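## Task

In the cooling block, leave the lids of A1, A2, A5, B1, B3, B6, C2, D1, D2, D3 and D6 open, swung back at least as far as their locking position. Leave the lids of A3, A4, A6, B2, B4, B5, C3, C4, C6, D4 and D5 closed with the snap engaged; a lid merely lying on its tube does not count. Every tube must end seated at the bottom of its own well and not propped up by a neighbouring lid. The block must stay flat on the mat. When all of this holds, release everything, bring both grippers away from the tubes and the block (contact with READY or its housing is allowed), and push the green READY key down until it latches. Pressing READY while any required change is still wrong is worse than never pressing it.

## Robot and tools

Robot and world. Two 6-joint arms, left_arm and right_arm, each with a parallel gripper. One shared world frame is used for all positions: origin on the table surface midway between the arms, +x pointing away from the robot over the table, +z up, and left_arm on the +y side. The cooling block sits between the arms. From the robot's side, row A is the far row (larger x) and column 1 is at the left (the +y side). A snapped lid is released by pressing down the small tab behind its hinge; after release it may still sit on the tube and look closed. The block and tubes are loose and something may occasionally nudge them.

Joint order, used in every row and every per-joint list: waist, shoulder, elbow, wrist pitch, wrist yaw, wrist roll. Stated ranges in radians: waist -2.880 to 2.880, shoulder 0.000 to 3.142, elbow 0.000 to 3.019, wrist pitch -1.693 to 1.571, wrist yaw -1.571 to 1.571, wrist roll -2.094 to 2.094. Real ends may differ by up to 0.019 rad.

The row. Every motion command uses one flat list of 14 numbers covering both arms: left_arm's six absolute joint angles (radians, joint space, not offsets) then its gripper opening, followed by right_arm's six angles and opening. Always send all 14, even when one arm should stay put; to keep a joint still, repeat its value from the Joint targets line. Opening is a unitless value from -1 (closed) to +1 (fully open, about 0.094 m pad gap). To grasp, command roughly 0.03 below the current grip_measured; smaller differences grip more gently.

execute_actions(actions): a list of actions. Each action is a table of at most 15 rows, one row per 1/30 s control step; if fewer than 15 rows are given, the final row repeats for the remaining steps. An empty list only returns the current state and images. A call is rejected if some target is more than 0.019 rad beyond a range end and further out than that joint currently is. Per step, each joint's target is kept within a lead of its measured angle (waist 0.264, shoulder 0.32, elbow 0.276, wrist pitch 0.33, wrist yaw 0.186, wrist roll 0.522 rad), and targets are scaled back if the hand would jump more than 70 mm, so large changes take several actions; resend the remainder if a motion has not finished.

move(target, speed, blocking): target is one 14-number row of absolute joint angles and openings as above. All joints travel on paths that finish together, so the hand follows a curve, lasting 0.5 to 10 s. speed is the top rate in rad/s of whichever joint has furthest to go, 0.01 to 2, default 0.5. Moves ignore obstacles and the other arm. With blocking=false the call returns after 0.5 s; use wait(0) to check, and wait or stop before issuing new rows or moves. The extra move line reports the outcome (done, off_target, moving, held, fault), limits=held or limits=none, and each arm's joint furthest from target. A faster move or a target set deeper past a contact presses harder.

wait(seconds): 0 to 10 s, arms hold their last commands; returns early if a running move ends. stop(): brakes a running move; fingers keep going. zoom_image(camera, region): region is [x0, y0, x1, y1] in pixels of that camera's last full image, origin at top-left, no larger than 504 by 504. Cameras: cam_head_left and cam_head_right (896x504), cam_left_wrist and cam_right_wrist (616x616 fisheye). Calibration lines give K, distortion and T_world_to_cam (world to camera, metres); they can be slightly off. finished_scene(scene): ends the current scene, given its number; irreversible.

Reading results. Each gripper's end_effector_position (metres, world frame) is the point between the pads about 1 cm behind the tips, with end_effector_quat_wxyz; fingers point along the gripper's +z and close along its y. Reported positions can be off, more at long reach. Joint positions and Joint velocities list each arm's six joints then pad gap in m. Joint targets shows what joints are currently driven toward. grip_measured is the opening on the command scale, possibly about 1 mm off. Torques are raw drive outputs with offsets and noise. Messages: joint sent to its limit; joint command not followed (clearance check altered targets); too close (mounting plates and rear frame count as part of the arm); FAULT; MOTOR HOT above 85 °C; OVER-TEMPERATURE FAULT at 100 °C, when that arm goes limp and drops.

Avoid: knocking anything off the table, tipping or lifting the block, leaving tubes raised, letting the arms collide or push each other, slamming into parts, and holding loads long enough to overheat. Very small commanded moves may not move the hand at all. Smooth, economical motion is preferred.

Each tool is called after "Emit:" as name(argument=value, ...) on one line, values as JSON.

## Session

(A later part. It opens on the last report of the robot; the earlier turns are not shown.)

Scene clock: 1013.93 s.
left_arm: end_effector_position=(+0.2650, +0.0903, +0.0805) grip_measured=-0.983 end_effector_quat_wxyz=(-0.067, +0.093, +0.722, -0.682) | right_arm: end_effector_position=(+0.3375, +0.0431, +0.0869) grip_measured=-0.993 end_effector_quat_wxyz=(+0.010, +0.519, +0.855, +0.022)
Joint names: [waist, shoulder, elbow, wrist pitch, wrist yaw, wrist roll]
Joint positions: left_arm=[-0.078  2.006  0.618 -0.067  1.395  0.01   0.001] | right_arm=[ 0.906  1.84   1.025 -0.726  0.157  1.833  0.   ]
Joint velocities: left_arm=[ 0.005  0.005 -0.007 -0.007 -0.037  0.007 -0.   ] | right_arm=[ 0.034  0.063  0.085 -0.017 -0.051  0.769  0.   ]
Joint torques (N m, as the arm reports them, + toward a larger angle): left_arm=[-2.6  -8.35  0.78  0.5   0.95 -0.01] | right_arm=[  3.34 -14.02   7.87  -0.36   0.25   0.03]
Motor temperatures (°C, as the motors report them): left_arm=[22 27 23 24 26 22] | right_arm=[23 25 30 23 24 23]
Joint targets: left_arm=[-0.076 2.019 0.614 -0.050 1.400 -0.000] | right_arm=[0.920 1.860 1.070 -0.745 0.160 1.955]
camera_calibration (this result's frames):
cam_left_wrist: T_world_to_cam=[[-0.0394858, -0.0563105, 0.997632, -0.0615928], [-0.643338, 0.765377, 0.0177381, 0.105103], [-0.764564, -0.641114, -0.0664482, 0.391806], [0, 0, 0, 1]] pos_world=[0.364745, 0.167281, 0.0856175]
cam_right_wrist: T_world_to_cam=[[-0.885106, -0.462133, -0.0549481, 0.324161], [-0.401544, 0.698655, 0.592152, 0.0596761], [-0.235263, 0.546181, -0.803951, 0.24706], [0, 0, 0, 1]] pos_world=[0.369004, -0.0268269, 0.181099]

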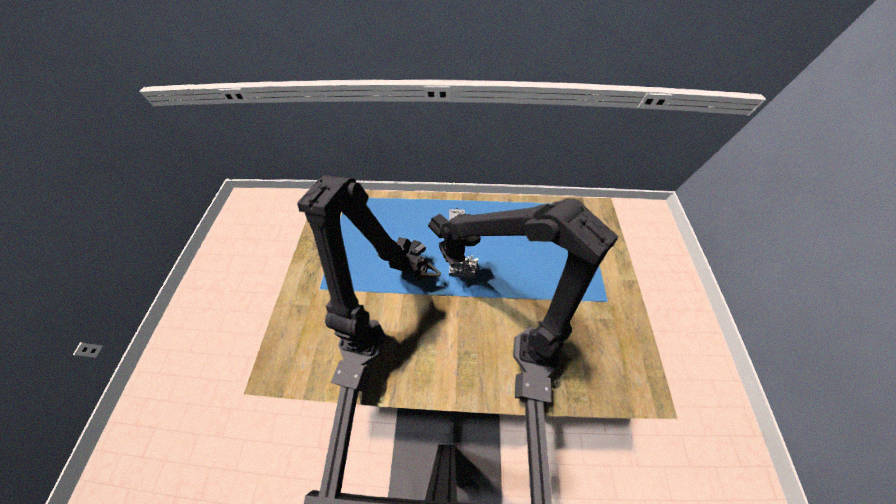

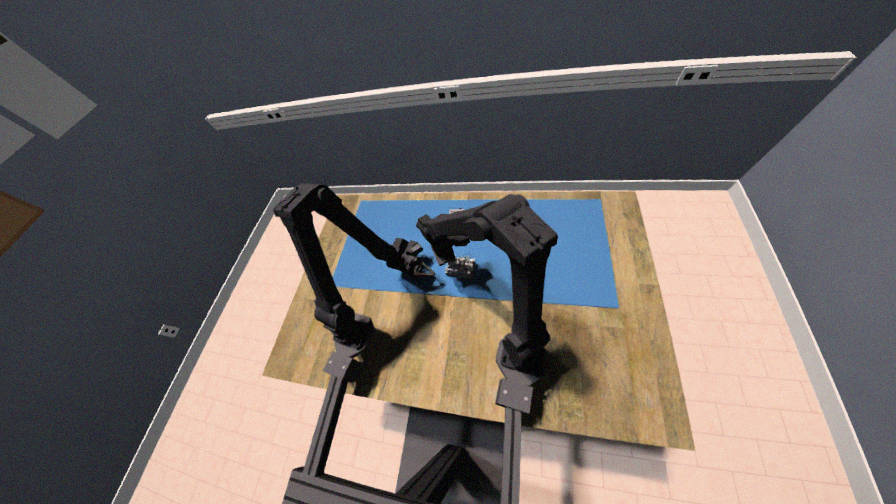

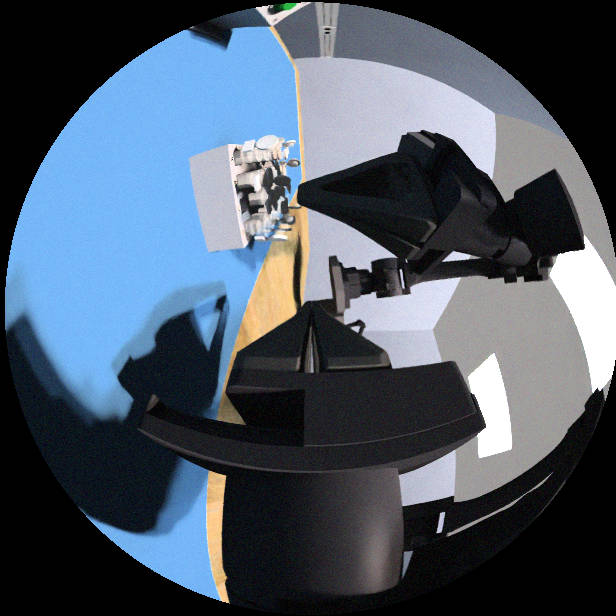

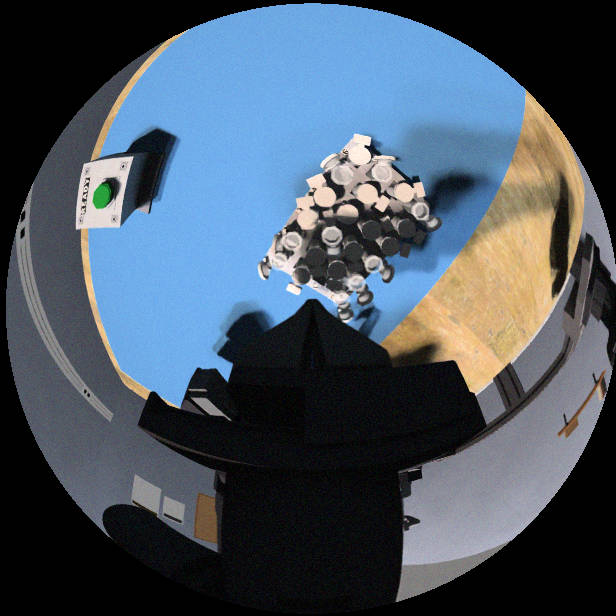

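Emit:
execute_actions(actions=[[[-0.076,2.019,0.614,-0.05,1.4,0,-1,0.92,1.864,1.06,-0.745,0.16,1.955,-1],[-0.076,2.019,0.614,-0.05,1.4,0,-1,0.92,1.868,1.05,-0.745,0.16,1.955,-1],[-0.076,2.019,0.614,-0.05,1.4,0,-1,0.92,1.872,1.04,-0.745,0.16,1.955,-1],[-0.076,2.019,0.614,-0.05,1.4,0,-1,0.92,1.876,1.04,-0.745,0.16,1.955,-1],[-0.076,2.019,0.614,-0.05,1.4,0,-1,0.92,1.88,1.04,-0.745,0.16,1.955,-1],[-0.076,2.019,0.614,-0.05,1.4,0,-1,0.92,1.884,1.04,-0.745,0.16,1.955,-1],[-0.076,2.019,0.614,-0.05,1.4,0,-1,0.92,1.888,1.04,-0.745,0.16,1.955,-1],[-0.076,2.019,0.614,-0.05,1.4,0,-1,0.92,1.891,1.04,-0.745,0.16,1.955,-1],[-0.076,2.019,0.614,-0.05,1.4,0,-1,0.92,1.894,1.04,-0.745,0.16,1.955,-1],[-0.076,2.019,0.614,-0.05,1.4,0,-1,0.92,1.896,1.04,-0.745,0.16,1.955,-1]]])

Emit:
zoom_image(camera="cam_right_wrist", region=[250, 230, 380, 330])

Emit:
zoom_image(camera="cam_left_wrist", region=[220, 150, 330, 260])

Scene clock: 1021.60 s.
left_arm: end_effector_position=(+0.2650, +0.0903, +0.0805) grip_measured=-0.983 end_effector_quat_wxyz=(-0.067, +0.093, +0.722, -0.682) | right_arm: end_effector_position=(+0.3301, +0.0413, +0.0690) grip_measured=-0.993 end_effector_quat_wxyz=(+0.004, +0.563, +0.827, +0.002)
Joint names: [waist, shoulder, elbow, wrist pitch, wrist yaw, wrist roll]
Joint positions: left_arm=[-0.078  2.006  0.618 -0.067  1.395  0.01   0.001] | right_arm=[ 0.908  1.884  1.028 -0.729  0.157  1.946  0.   ]
Joint velocities: left_arm=[-0.005  0.005  0.007  0.002 -0.007 -0.037  0.   ] | right_arm=[-0.015  0.005  0.002  0.012  0.022 -0.022  0.   ]
Joint torques (N m, as the arm reports them, + toward a larger angle): left_arm=[-2.49 -8.12  0.8   0.63  0.95 -0.04] | right_arm=[  3.47 -13.92   5.97  -0.63   0.29  -0.01]
Motor temperatures (°C, as the motors report them): left_arm=[22 27 23 24 26 22] | right_arm=[23 25 31 23 24 23]
Joint targets: left_arm=[-0.076 2.019 0.614 -0.050 1.400 0.000] | right_arm=[0.920 1.896 1.040 -0.745 0.160 1.955]
camera_calibration (this result's frames):
cam_left_wrist: T_world_to_cam=[[-0.0394858, -0.0563105, 0.997632, -0.0615928], [-0.643338, 0.765377, 0.0177381, 0.105103], [-0.764564, -0.641114, -0.0664482, 0.391806], [0, 0, 0, 1]] pos_world=[0.364745, 0.167281, 0.0856175]
cam_right_wrist: T_world_to_cam=[[-0.929664, -0.368127, -0.014396, 0.32379], [-0.306492, 0.751147, 0.584671, 0.0355366], [-0.20442, 0.54796, -0.811142, 0.222119], [0, 0, 0, 1]] pos_world=[0.357313, -0.0292099, 0.164054]

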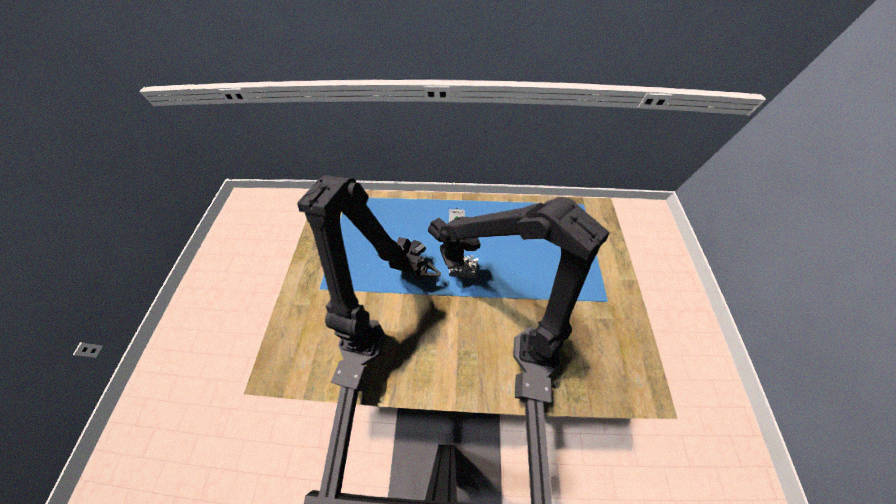

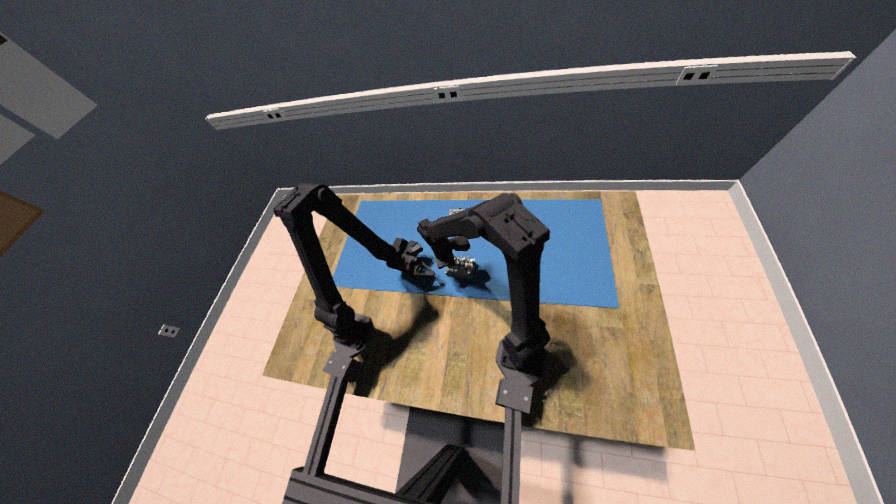

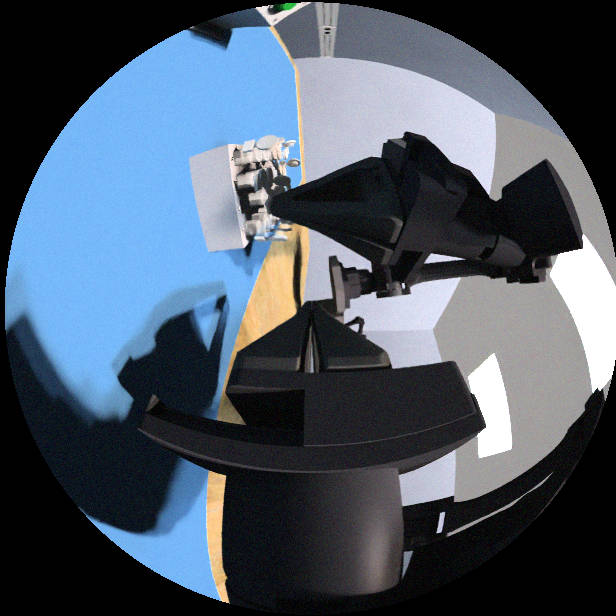

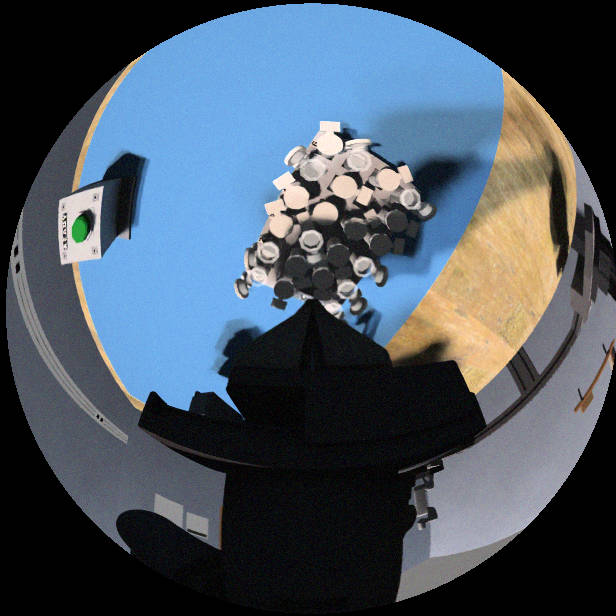

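Region (250, 230, 380, 330) of cam_right_wrist's 616x616 image, scaled by 3.877, with more detail than that image has; it fills the top 388 rows of this view, and the rest is white.

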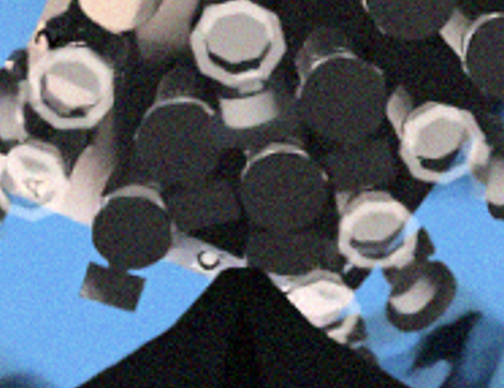

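Region (220, 150, 330, 260) of cam_left_wrist's 616x616 image, scaled by 4.582, with more detail than that image has.

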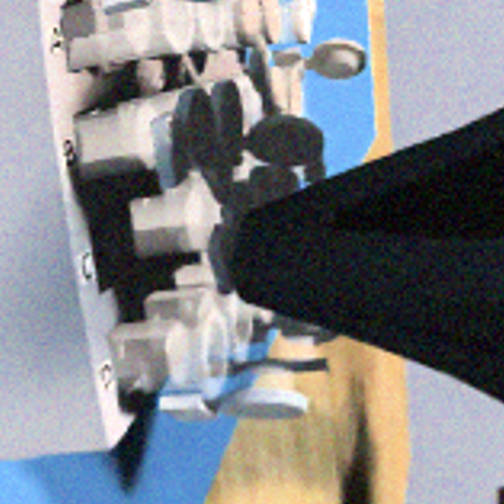

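Emit:
execute_actions(actions=[[[-0.076,2.019,0.614,-0.05,1.4,0,-1,0.912,1.896,1.03,-0.73,0.152,1.95,-1],[-0.076,2.019,0.614,-0.05,1.4,0,-1,0.912,1.896,1.025,-0.715,0.147,1.95,-1],[-0.076,2.019,0.614,-0.05,1.4,0,-1,0.912,1.896,1.022,-0.71,0.143,1.95,-1],[-0.076,2.019,0.614,-0.05,1.4,0,-1,0.912,1.899,1.022,-0.708,0.139,1.95,-1],[-0.076,2.019,0.614,-0.05,1.4,0,-1,0.912,1.902,1.022,-0.708,0.139,1.95,-1],[-0.076,2.019,0.614,-0.05,1.4,0,-1,0.912,1.905,1.022,-0.708,0.139,1.95,-1],[-0.076,2.019,0.614,-0.05,1.4,0,-1,0.912,1.908,1.022,-0.708,0.139,1.95,-1],[-0.076,2.019,0.614,-0.05,1.4,0,-1,0.912,1.911,1.022,-0.708,0.139,1.95,-1],[-0.076,2.019,0.614,-0.05,1.4,0,-1,0.912,1.914,1.022,-0.708,0.139,1.95,-1],[-0.076,2.019,0.614,-0.05,1.4,0,-1,0.912,1.917,1.022,-0.708,0.139,1.95,-1],[-0.076,2.019,0.614,-0.05,1.4,0,-1,0.912,1.92,1.022,-0.708,0.139,1.95,-1],[-0.076,2.019,0.614,-0.05,1.4,0,-1,0.912,1.923,1.022,-0.708,0.139,1.95,-1]]])

Emit:
zoom_image(camera="cam_right_wrist", region=[250, 230, 380, 330])

Scene clock: 1032.37 s.
left_arm: end_effector_position=(+0.2650, +0.0903, +0.0805) grip_measured=-0.983 end_effector_quat_wxyz=(-0.067, +0.093, +0.722, -0.682) | right_arm: end_effector_position=(+0.3264, +0.0434, +0.0635) grip_measured=-0.993 end_effector_quat_wxyz=(-0.005, +0.562, +0.827, +0.000)
Joint names: [waist, shoulder, elbow, wrist pitch, wrist yaw, wrist roll]
Joint positions: left_arm=[-0.078  2.006  0.618 -0.067  1.395  0.01   0.001] | right_arm=[ 0.909  1.897  1.028 -0.724  0.14   1.946  0.   ]
Joint velocities: left_arm=[-0.005 -0.005  0.012 -0.002 -0.051 -0.022 -0.   ] | right_arm=[-0.015 -0.024  0.007 -0.032 -0.037 -0.066 -0.   ]
Joint torques (N m, as the arm reports them, + toward a larger angle): left_arm=[-2.57 -8.08  0.83  0.52  0.94 -0.03] | right_arm=[  2.84 -12.67   4.67   0.42   0.1   -0.03]
Motor temperatures (°C, as the motors report them): left_arm=[22 27 23 24 26 22] | right_arm=[23 25 30 23 24 23]
Joint targets: left_arm=[-0.076 2.019 0.614 -0.050 1.400 0.000] | right_arm=[0.912 1.923 1.022 -0.708 0.139 1.950]
camera_calibration (this result's frames):
cam_left_wrist: T_world_to_cam=[[-0.0394858, -0.0563105, 0.997632, -0.0615928], [-0.643338, 0.765377, 0.0177381, 0.105103], [-0.764564, -0.641114, -0.0664482, 0.391806], [0, 0, 0, 1]] pos_world=[0.364745, 0.167281, 0.0856175]
cam_right_wrist: T_world_to_cam=[[-0.929202, -0.369572, -0.000529408, 0.320124], [-0.297088, 0.746103, 0.595876, 0.0324398], [-0.219824, 0.553847, -0.803076, 0.219985], [0, 0, 0, 1]] pos_world=[0.355456, -0.0277324, 0.157504]

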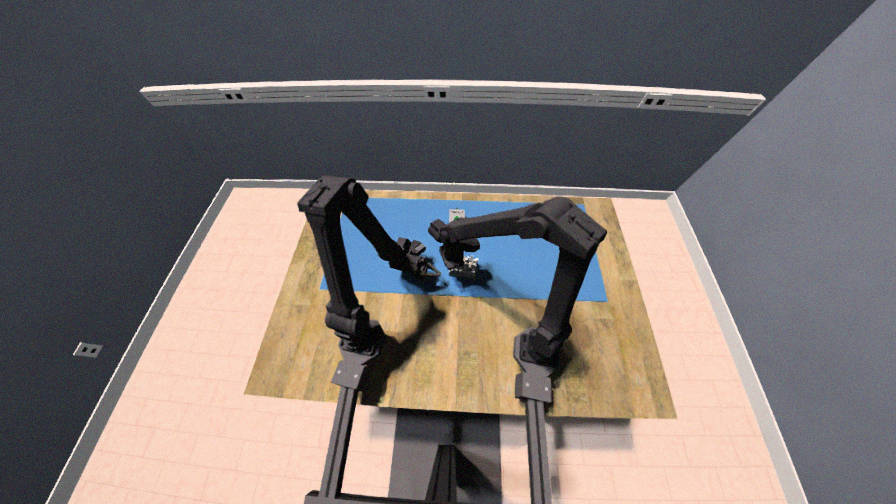

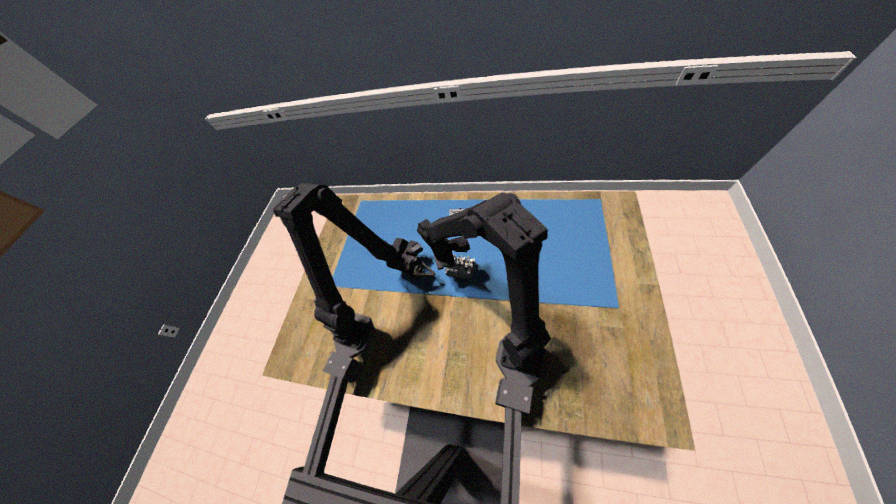

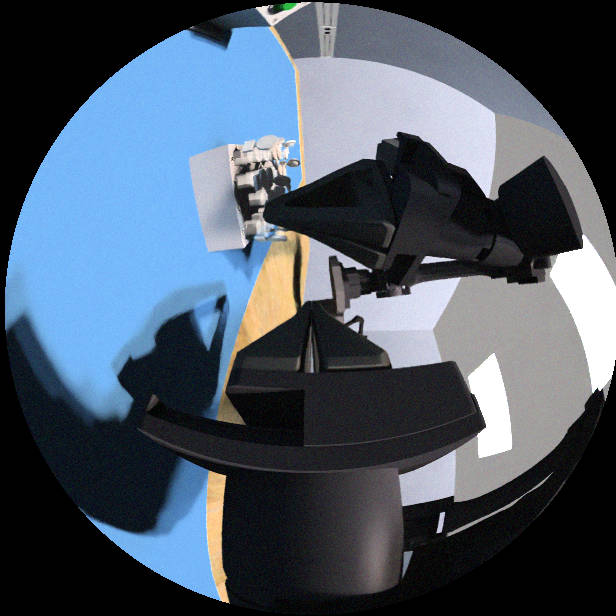

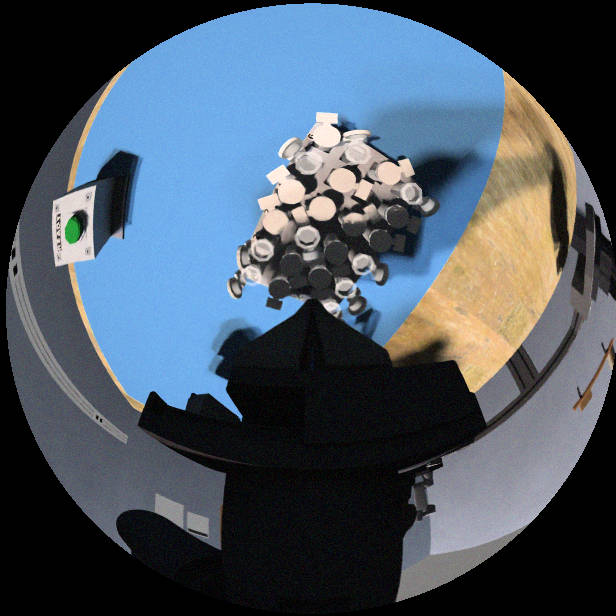

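Region (250, 230, 380, 330) of cam_right_wrist's 616x616 image, scaled by 3.877, with more detail than that image has; it fills the top 388 rows of this view, and the rest is white.

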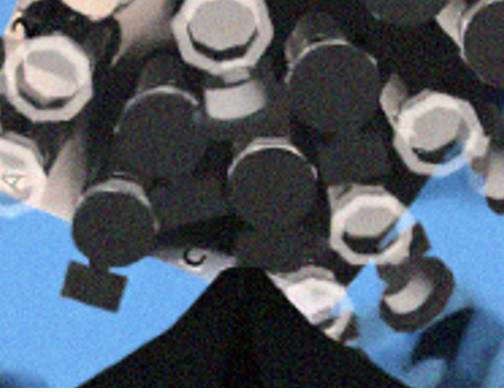

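Emit:
execute_actions(actions=[[[-0.076,2.019,0.614,-0.05,1.4,0,-1,0.912,1.932,1.025,-0.705,0.145,1.95,-1],[-0.076,2.019,0.614,-0.05,1.4,0,-1,0.912,1.942,1.025,-0.70,0.15,1.95,-1],[-0.076,2.019,0.614,-0.05,1.4,0,-1,0.912,1.952,1.025,-0.70,0.15,1.95,-1],[-0.076,2.019,0.614,-0.05,1.4,0,-1,0.912,1.96,1.025,-0.70,0.15,1.95,-1],[-0.076,2.019,0.614,-0.05,1.4,0,-1,0.912,1.966,1.025,-0.70,0.15,1.95,-1],[-0.076,2.019,0.614,-0.05,1.4,0,-1,0.912,1.972,1.025,-0.70,0.15,1.95,-1],[-0.076,2.019,0.614,-0.05,1.4,0,-1,0.912,1.972,1.025,-0.70,0.15,1.95,-1],[-0.076,2.019,0.614,-0.05,1.4,0,-1,0.912,1.92,1.025,-0.70,0.15,1.95,-1],[-0.076,2.019,0.614,-0.05,1.4,0,-1,0.912,1.915,1.025,-0.70,0.15,1.95,-1]]])

Emit:
zoom_image(camera="cam_right_wrist", region=[250, 230, 380, 330])

Scene clock: 1039.83 s.
left_arm: end_effector_position=(+0.2650, +0.0903, +0.0805) grip_measured=-0.983 end_effector_quat_wxyz=(-0.067, +0.093, +0.722, -0.682) | right_arm: end_effector_position=(+0.3277, +0.0439, +0.0638) grip_measured=-0.993 end_effector_quat_wxyz=(-0.001, +0.562, +0.827, +0.002)
Joint names: [waist, shoulder, elbow, wrist pitch, wrist yaw, wrist roll]
Joint positions: left_arm=[-0.078  2.006  0.618 -0.067  1.395  0.01   0.001] | right_arm=[ 0.911  1.897  1.028 -0.72   0.148  1.946  0.   ]
Joint velocities: left_arm=[-0.005  0.005 -0.007  0.007  0.022 -0.007 -0.001] | right_arm=[ 0.005 -0.015 -0.022 -0.012 -0.022 -0.037 -0.   ]
Joint torques (N m, as the arm reports them, + toward a larger angle): left_arm=[-2.58 -8.04  0.85  0.49  0.97 -0.03] | right_arm=[  2.28 -12.9    4.9    0.96   0.2    0.  ]
Motor temperatures (°C, as the motors report them): left_arm=[22 27 23 24 26 22] | right_arm=[23 25 30 23 24 23]
Joint targets: left_arm=[-0.076 2.019 0.614 -0.050 1.400 0.000] | right_arm=[0.912 1.915 1.025 -0.700 0.150 1.950]
camera_calibration (this result's frames):
cam_left_wrist: T_world_to_cam=[[-0.0394858, -0.0563105, 0.997632, -0.0615928], [-0.643338, 0.765377, 0.0177381, 0.105103], [-0.764564, -0.641114, -0.0664482, 0.391806], [0, 0, 0, 1]] pos_world=[0.364745, 0.167281, 0.0856175]
cam_right_wrist: T_world_to_cam=[[-0.92874, -0.370638, -0.00830062, 0.32187], [-0.303451, 0.747142, 0.591351, 0.034651], [-0.212975, 0.55173, -0.806371, 0.218308], [0, 0, 0, 1]] pos_world=[0.355943, -0.027039, 0.158218]

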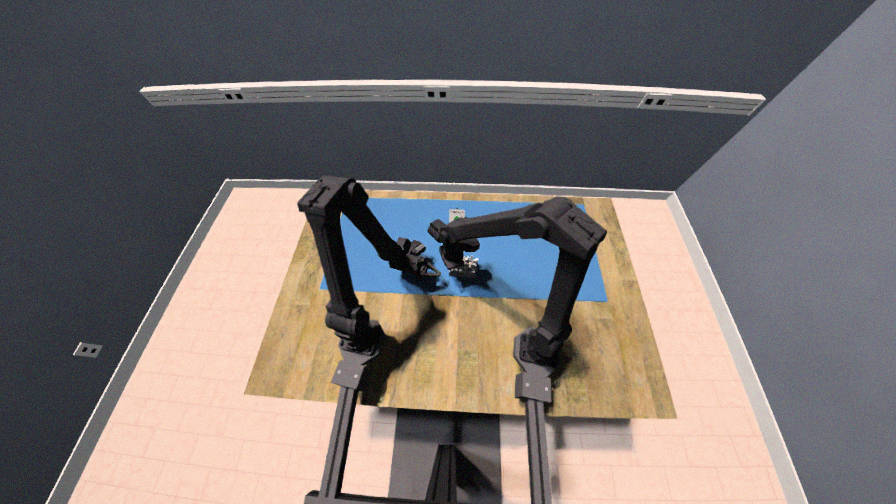

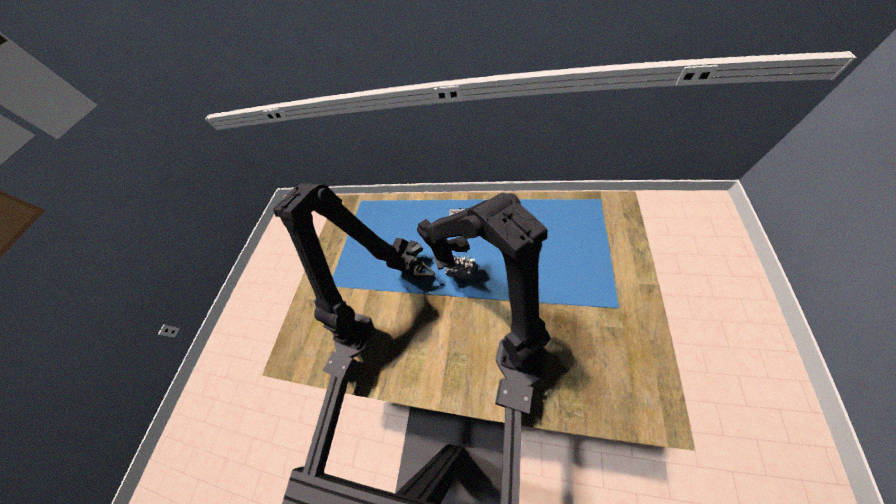

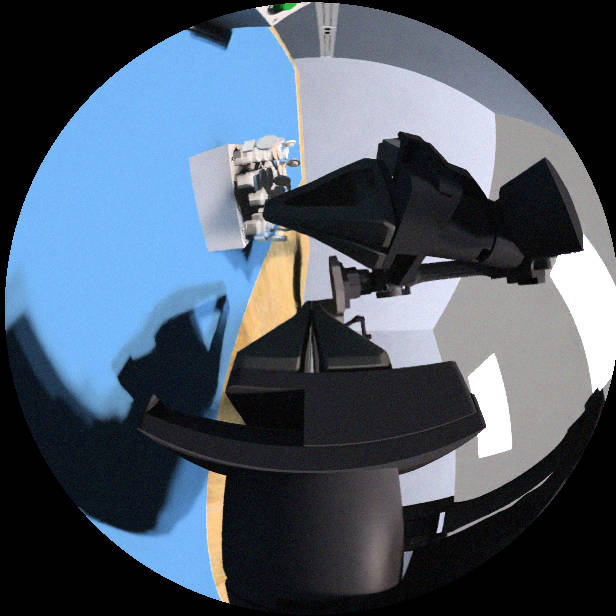

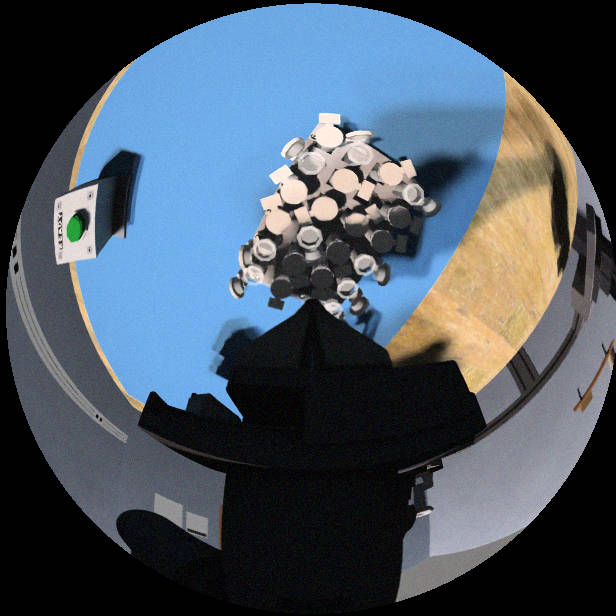

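Region (250, 230, 380, 330) of cam_right_wrist's 616x616 image, scaled by 3.877, with more detail than that image has; it fills the top 388 rows of this view, and the rest is white.

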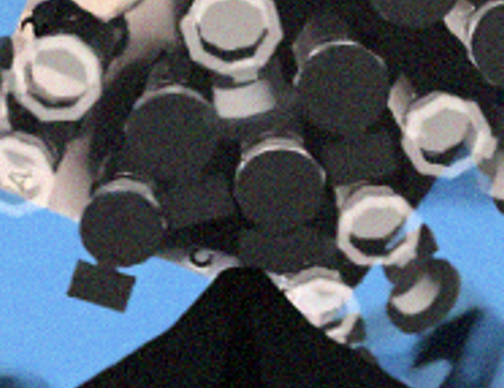

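Emit:
execute_actions(actions=[[[-0.076,2.019,0.614,-0.05,1.4,0,-1,0.908,1.93,1.025,-0.71,0.15,1.95,-1],[-0.076,2.019,0.614,-0.05,1.4,0,-1,0.908,1.945,1.025,-0.71,0.15,1.95,-1],[-0.076,2.019,0.614,-0.05,1.4,0,-1,0.908,1.958,1.025,-0.71,0.15,1.95,-1],[-0.076,2.019,0.614,-0.05,1.4,0,-1,0.908,1.968,1.025,-0.71,0.15,1.95,-1],[-0.076,2.019,0.614,-0.05,1.4,0,-1,0.908,1.972,1.025,-0.71,0.15,1.95,-1],[-0.076,2.019,0.614,-0.05,1.4,0,-1,0.908,1.979,1.025,-0.71,0.15,1.95,-1],[-0.076,2.019,0.614,-0.05,1.4,0,-1,0.908,1.985,1.025,-0.71,0.15,1.95,-1],[-0.076,2.019,0.614,-0.05,1.4,0,-1,0.908,1.985,1.025,-0.71,0.15,1.95,-1],[-0.076,2.019,0.614,-0.05,1.4,0,-1,0.908,1.92,1.025,-0.71,0.15,1.95,-1],[-0.076,2.019,0.614,-0.05,1.4,0,-1,0.908,1.918,1.025,-0.71,0.15,1.95,-1]]])

Emit:
zoom_image(camera="cam_right_wrist", region=[250, 230, 380, 330])

Scene clock: 1048.27 s.
left_arm: end_effector_position=(+0.2650, +0.0903, +0.0805) grip_measured=-0.983 end_effector_quat_wxyz=(-0.067, +0.093, +0.722, -0.682) | right_arm: end_effector_position=(+0.3255, +0.0441, +0.0545) grip_measured=-0.993 end_effector_quat_wxyz=(-0.001, +0.560, +0.828, -0.005)
Joint names: [waist, shoulder, elbow, wrist pitch, wrist yaw, wrist roll]
Joint positions: left_arm=[-0.078  2.006  0.618 -0.067  1.395  0.01   0.001] | right_arm=[ 0.912  1.92   1.031 -0.713  0.15   1.947  0.   ]
Joint velocities: left_arm=[-0.015 -0.024 -0.007 -0.002  0.051 -0.007 -0.001] | right_arm=[-0.015  0.005 -0.007  0.002 -0.037 -0.037  0.   ]
Joint torques (N m, as the arm reports them, + toward a larger angle): left_arm=[-2.56 -8.27  0.82  0.67  0.95 -0.01] | right_arm=[  2.11 -15.47   4.65   0.17   0.13  -0.02]
Motor temperatures (°C, as the motors report them): left_arm=[22 27 23 24 26 22] | right_arm=[23 25 30 23 24 23]
Joint targets: left_arm=[-0.076 2.019 0.614 -0.050 1.400 -0.000] | right_arm=[0.908 1.918 1.025 -0.710 0.150 1.950]
camera_calibration (this result's frames):
cam_left_wrist: T_world_to_cam=[[-0.0394858, -0.0563105, 0.997632, -0.0615928], [-0.643338, 0.765377, 0.0177381, 0.105103], [-0.764564, -0.641114, -0.0664482, 0.391806], [0, 0, 0, 1]] pos_world=[0.364745, 0.167281, 0.0856175]
cam_right_wrist: T_world_to_cam=[[-0.92753, -0.373726, 0.0039825, 0.318908], [-0.30082, 0.752828, 0.585455, 0.0384706], [-0.221798, 0.541829, -0.810695, 0.213796], [0, 0, 0, 1]] pos_world=[0.354789, -0.0256183, 0.14953]

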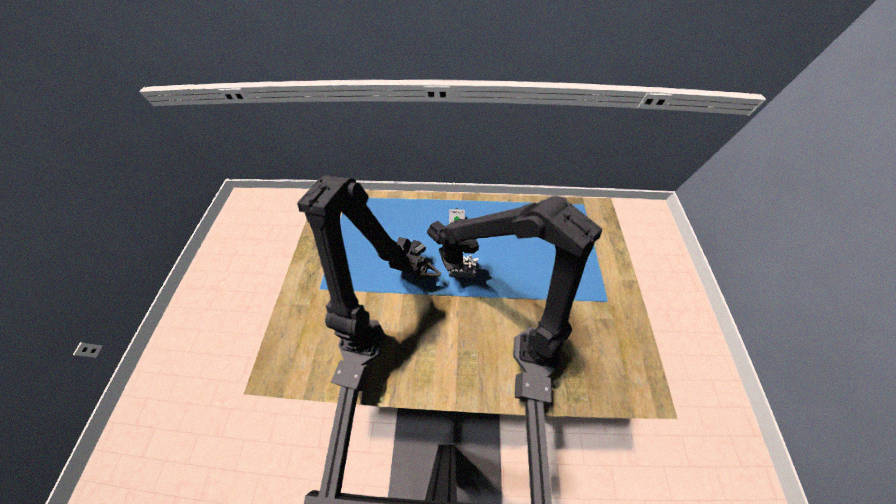

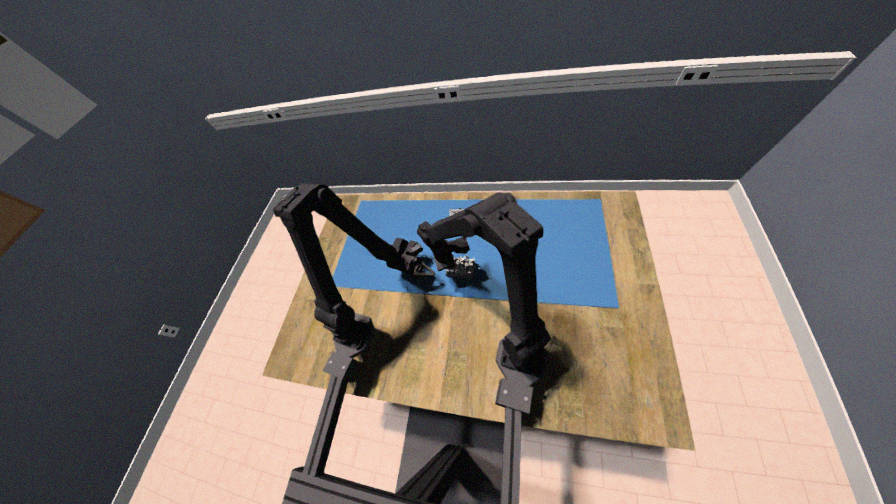

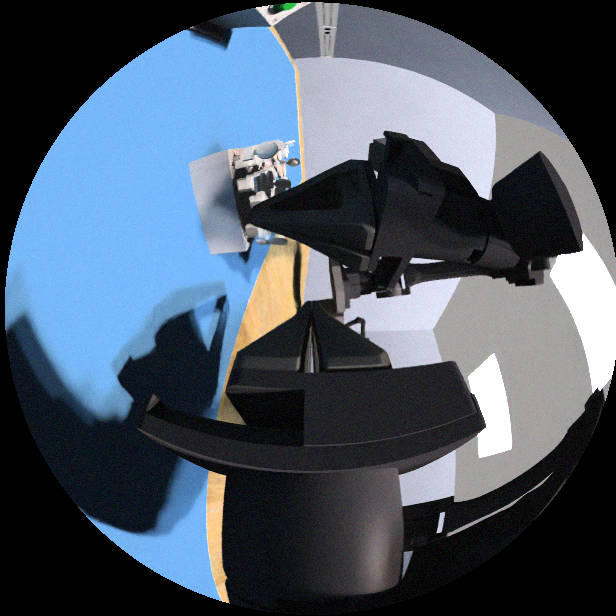

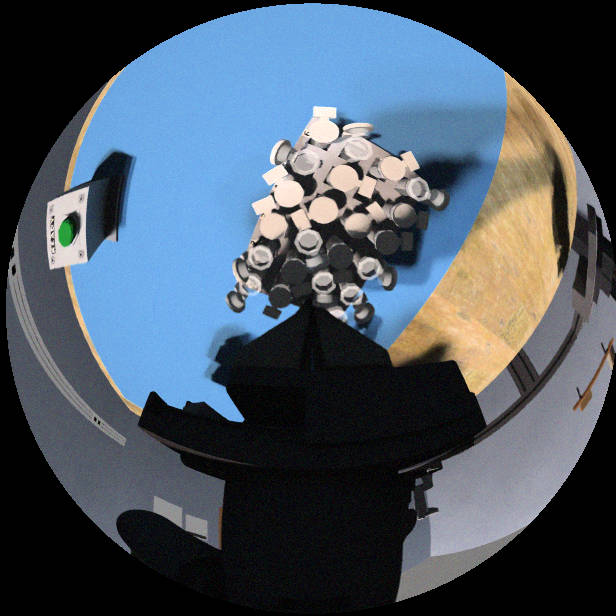

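Region (250, 230, 380, 330) of cam_right_wrist's 616x616 image, scaled by 3.877, with more detail than that image has; it fills the top 388 rows of this view, and the rest is white.

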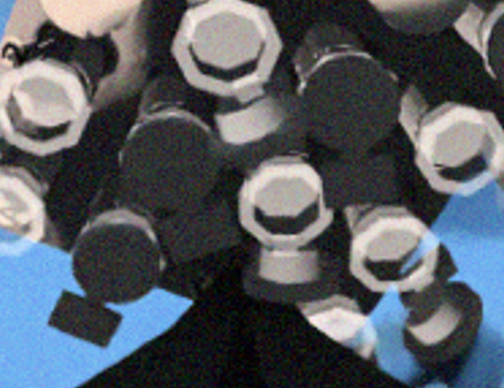

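Emit:
execute_actions(actions=[[[-0.076,2.019,0.614,-0.05,1.4,0,-1,0.908,1.912,1.04,-0.71,0.15,1.95,-1],[-0.076,2.019,0.614,-0.05,1.4,0,-1,0.908,1.907,1.05,-0.71,0.15,1.95,-1],[-0.076,2.019,0.614,-0.05,1.4,0,-1,0.908,1.902,1.06,-0.71,0.15,1.95,-1],[-0.076,2.019,0.614,-0.05,1.4,0,-1,0.908,1.897,1.065,-0.71,0.15,1.95,-1],[-0.076,2.019,0.614,-0.05,1.4,0,-1,0.908,1.892,1.065,-0.71,0.15,1.96,-1],[-0.076,2.019,0.614,-0.05,1.4,0,-1,0.908,1.887,1.065,-0.71,0.15,1.97,-1],[-0.076,2.019,0.614,-0.05,1.4,0,-1,0.908,1.882,1.07,-0.71,0.15,1.98,-1],[-0.076,2.019,0.614,-0.05,1.4,0,-1,0.908,1.878,1.076,-0.71,0.15,1.99,-1],[-0.076,2.019,0.614,-0.05,1.4,0,-1,0.908,1.878,1.083,-0.71,0.153,2.0,-1],[-0.076,2.019,0.614,-0.05,1.4,0,-1,0.908,1.878,1.09,-0.71,0.157,2.01,-1],[-0.076,2.019,0.614,-0.05,1.4,0,-1,0.908,1.882,1.097,-0.71,0.161,2.02,-1],[-0.076,2.019,0.614,-0.05,1.4,0,-1,0.908,1.888,1.104,-0.71,0.165,2.03,-1],[-0.076,2.019,0.614,-0.05,1.4,0,-1,0.908,1.894,1.111,-0.71,0.169,2.04,-1],[-0.076,2.019,0.614,-0.05,1.4,0,-1,0.908,1.9,1.117,-0.71,0.173,2.05,-1],[-0.076,2.019,0.614,-0.05,1.4,0,-1,0.908,1.904,1.122,-0.71,0.173,2.06,-1]],[[-0.076,2.019,0.614,-0.05,1.4,0,-1,0.908,1.908,1.123,-0.71,0.173,2.06,-1],[-0.076,2.019,0.614,-0.05,1.4,0,-1,0.908,1.911,1.123,-0.71,0.173,2.06,-1],[-0.076,2.019,0.614,-0.05,1.4,0,-1,0.908,1.914,1.123,-0.71,0.173,2.06,-1],[-0.076,2.019,0.614,-0.05,1.4,0,-1,0.908,1.917,1.123,-0.71,0.173,2.06,-1],[-0.076,2.019,0.614,-0.05,1.4,0,-1,0.908,1.92,1.123,-0.71,0.173,2.06,-1],[-0.076,2.019,0.614,-0.05,1.4,0,-1,0.908,1.923,1.123,-0.71,0.173,2.06,-1],[-0.076,2.019,0.614,-0.05,1.4,0,-1,0.908,1.926,1.123,-0.71,0.173,2.06,-1]]])

Emit:
zoom_image(camera="cam_right_wrist", region=[250, 230, 380, 330])

Scene clock: 1083.70 s.
left_arm: end_effector_position=(+0.2650, +0.0903, +0.0805) grip_measured=-0.983 end_effector_quat_wxyz=(-0.067, +0.093, +0.722, -0.682) | right_arm: end_effector_position=(+0.3529, +0.0614, +0.0728) grip_measured=-0.993 end_effector_quat_wxyz=(+0.014, +0.606, +0.795, +0.025)
Joint names: [waist, shoulder, elbow, wrist pitch, wrist yaw, wrist roll]
Joint positions: left_arm=[-0.078  2.006  0.618 -0.067  1.395  0.01   0.001] | right_arm=[ 0.912  1.913  1.088 -0.713  0.17   2.05   0.   ]
Joint velocities: left_arm=[-0.015 -0.005  0.017  0.012 -0.022 -0.007  0.   ] | right_arm=[-0.005 -0.005 -0.007 -0.007 -0.037 -0.007  0.001]
Joint torques (N m, as the arm reports them, + toward a larger angle): left_arm=[-2.7  -8.19  0.85  0.49  0.94 -0.03] | right_arm=[  2.35 -14.17   7.52   0.13   0.32   0.01]
Motor temperatures (°C, as the motors report them): left_arm=[22 27 23 24 26 22] | right_arm=[23 25 29 23 24 23]
Joint targets: left_arm=[-0.076 2.019 0.614 -0.050 1.400 0.000] | right_arm=[0.908 1.926 1.123 -0.710 0.173 2.060]
camera_calibration (this result's frames):
cam_left_wrist: T_world_to_cam=[[-0.0394858, -0.0563105, 0.997632, -0.0615928], [-0.643338, 0.765377, 0.0177381, 0.105103], [-0.764564, -0.641114, -0.0664482, 0.391806], [0, 0, 0, 1]] pos_world=[0.364745, 0.167281, 0.0856175]
cam_right_wrist: T_world_to_cam=[[-0.962, -0.265709, -0.0628834, 0.361106], [-0.250146, 0.765292, 0.593089, 0.00380758], [-0.109465, 0.586282, -0.802677, 0.182394], [0, 0, 0, 1]] pos_world=[0.368303, -0.0138989, 0.166853]

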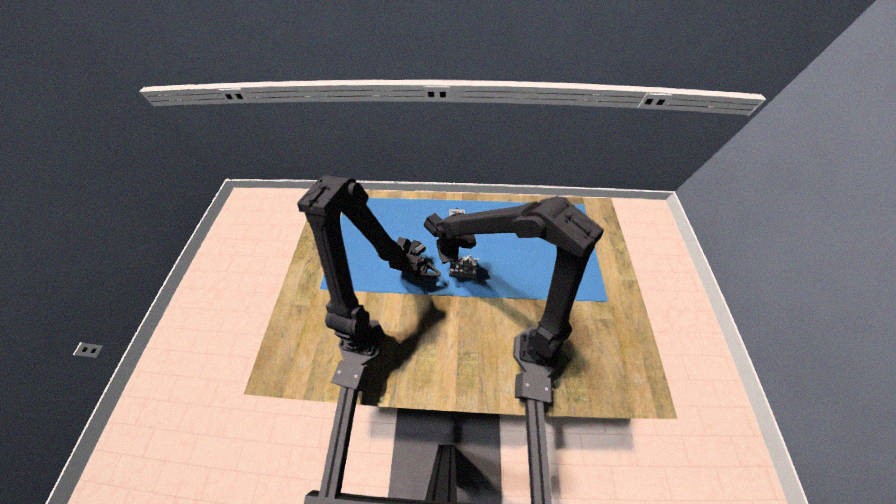

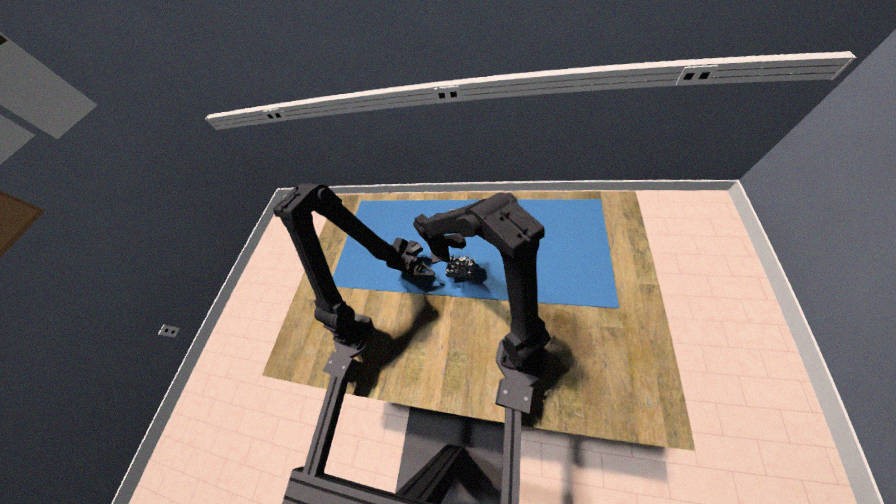

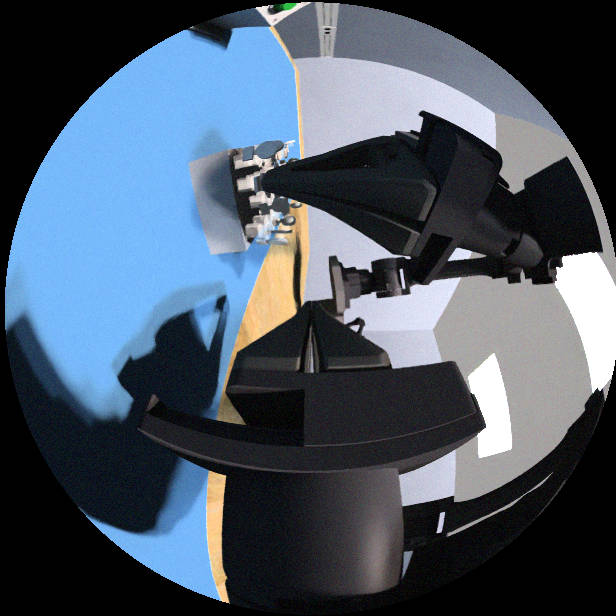

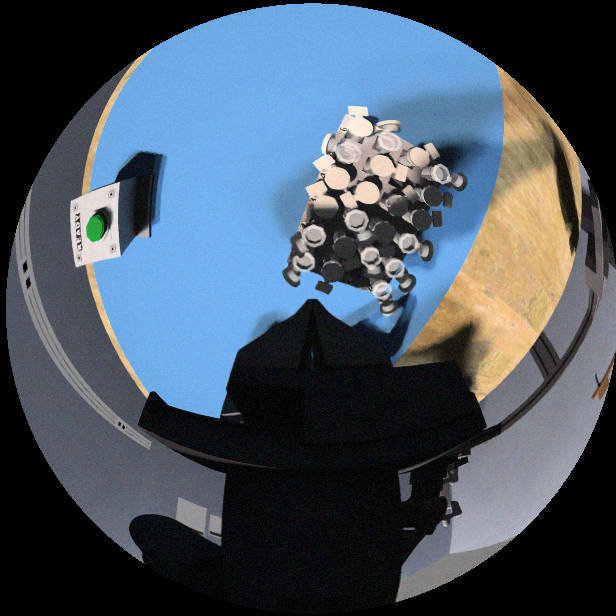

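Region (250, 230, 380, 330) of cam_right_wrist's 616x616 image, scaled by 3.877, with more detail than that image has; it fills the top 388 rows of this view, and the rest is white.

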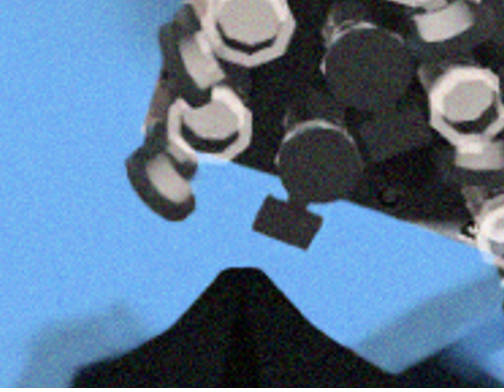

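Emit:
execute_actions(actions=[])

Scene clock: 1101.10 s.
left_arm: end_effector_position=(+0.2650, +0.0903, +0.0805) grip_measured=-0.983 end_effector_quat_wxyz=(-0.067, +0.093, +0.722, -0.682) | right_arm: end_effector_position=(+0.3529, +0.0614, +0.0728) grip_measured=-0.993 end_effector_quat_wxyz=(+0.014, +0.607, +0.795, +0.025)
Joint names: [waist, shoulder, elbow, wrist pitch, wrist yaw, wrist roll]
Joint positions: left_arm=[-0.078  2.006  0.618 -0.067  1.395  0.01   0.001] | right_arm=[ 0.912  1.913  1.088 -0.713  0.17   2.051  0.   ]
Joint velocities: left_arm=[-0.005 -0.005  0.002  0.017 -0.037  0.081  0.   ] | right_arm=[ 0.015 -0.024  0.007 -0.002 -0.022  0.007  0.002]
Joint torques (N m, as the arm reports them, + toward a larger angle): left_arm=[-2.54 -8.27  0.87  0.56  0.95 -0.04] | right_arm=[  2.51 -14.06   7.39   0.32   0.27   0.05]
Motor temperatures (°C, as the motors report them): left_arm=[22 27 23 24 26 22] | right_arm=[23 25 31 23 24 23]
Joint targets: left_arm=[-0.076 2.019 0.614 -0.050 1.400 0.000] | right_arm=[0.908 1.926 1.123 -0.710 0.173 2.060]
camera_calibration (this result's frames):
cam_left_wrist: T_world_to_cam=[[-0.0394858, -0.0563105, 0.997632, -0.0615928], [-0.643338, 0.765377, 0.0177381, 0.105103], [-0.764564, -0.641114, -0.0664482, 0.391806], [0, 0, 0, 1]] pos_world=[0.364745, 0.167281, 0.0856175]
cam_right_wrist: T_world_to_cam=[[-0.962406, -0.264238, -0.0628724, 0.361159], [-0.24896, 0.765625, 0.593159, 0.00336349], [-0.108599, 0.586513, -0.802626, 0.18207], [0, 0, 0, 1]] pos_world=[0.368191, -0.0139299, 0.166846]

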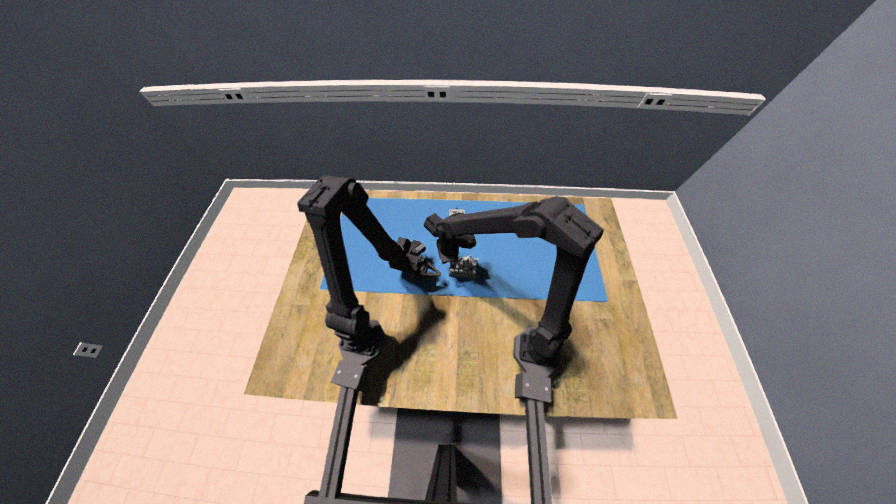

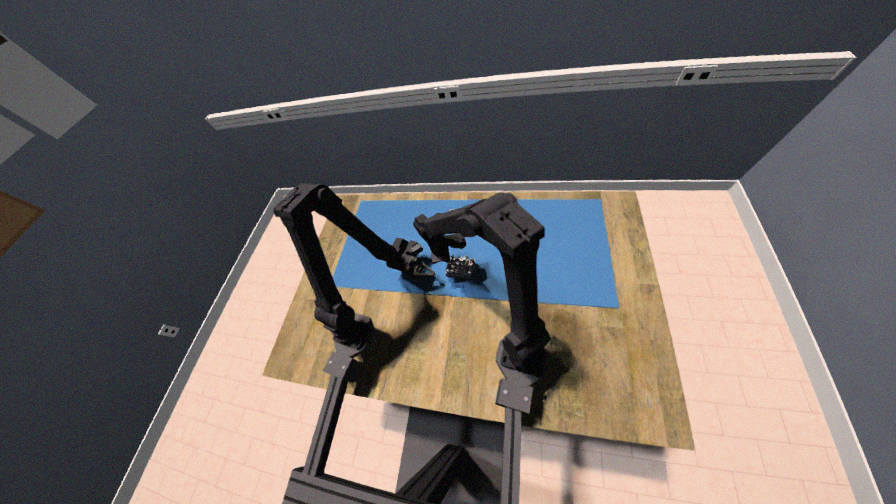

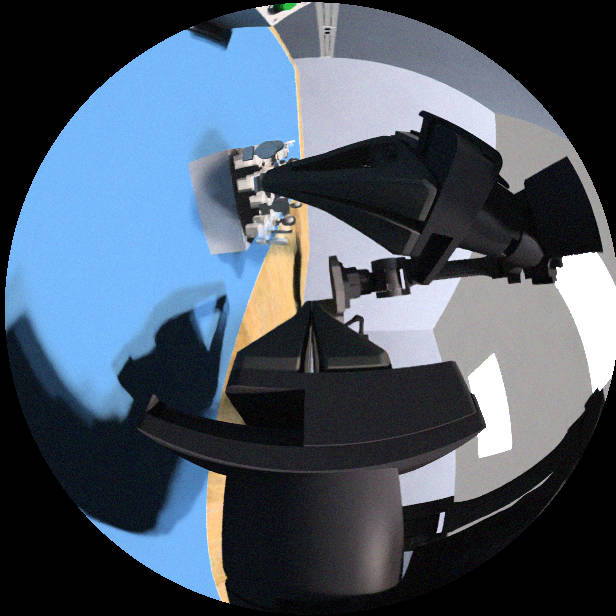

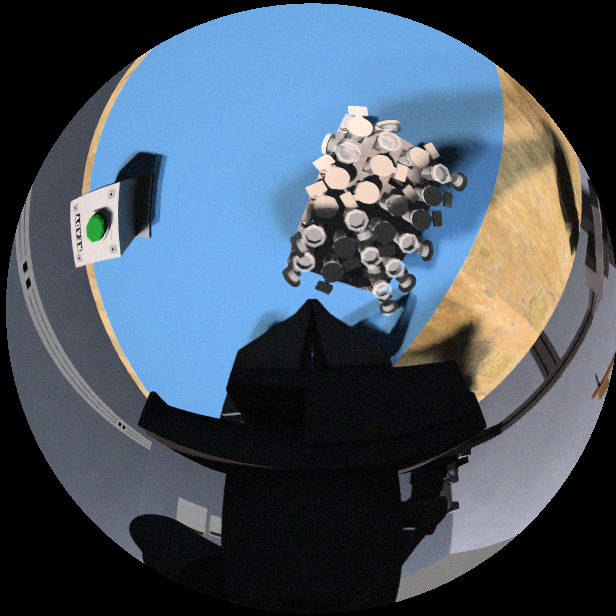

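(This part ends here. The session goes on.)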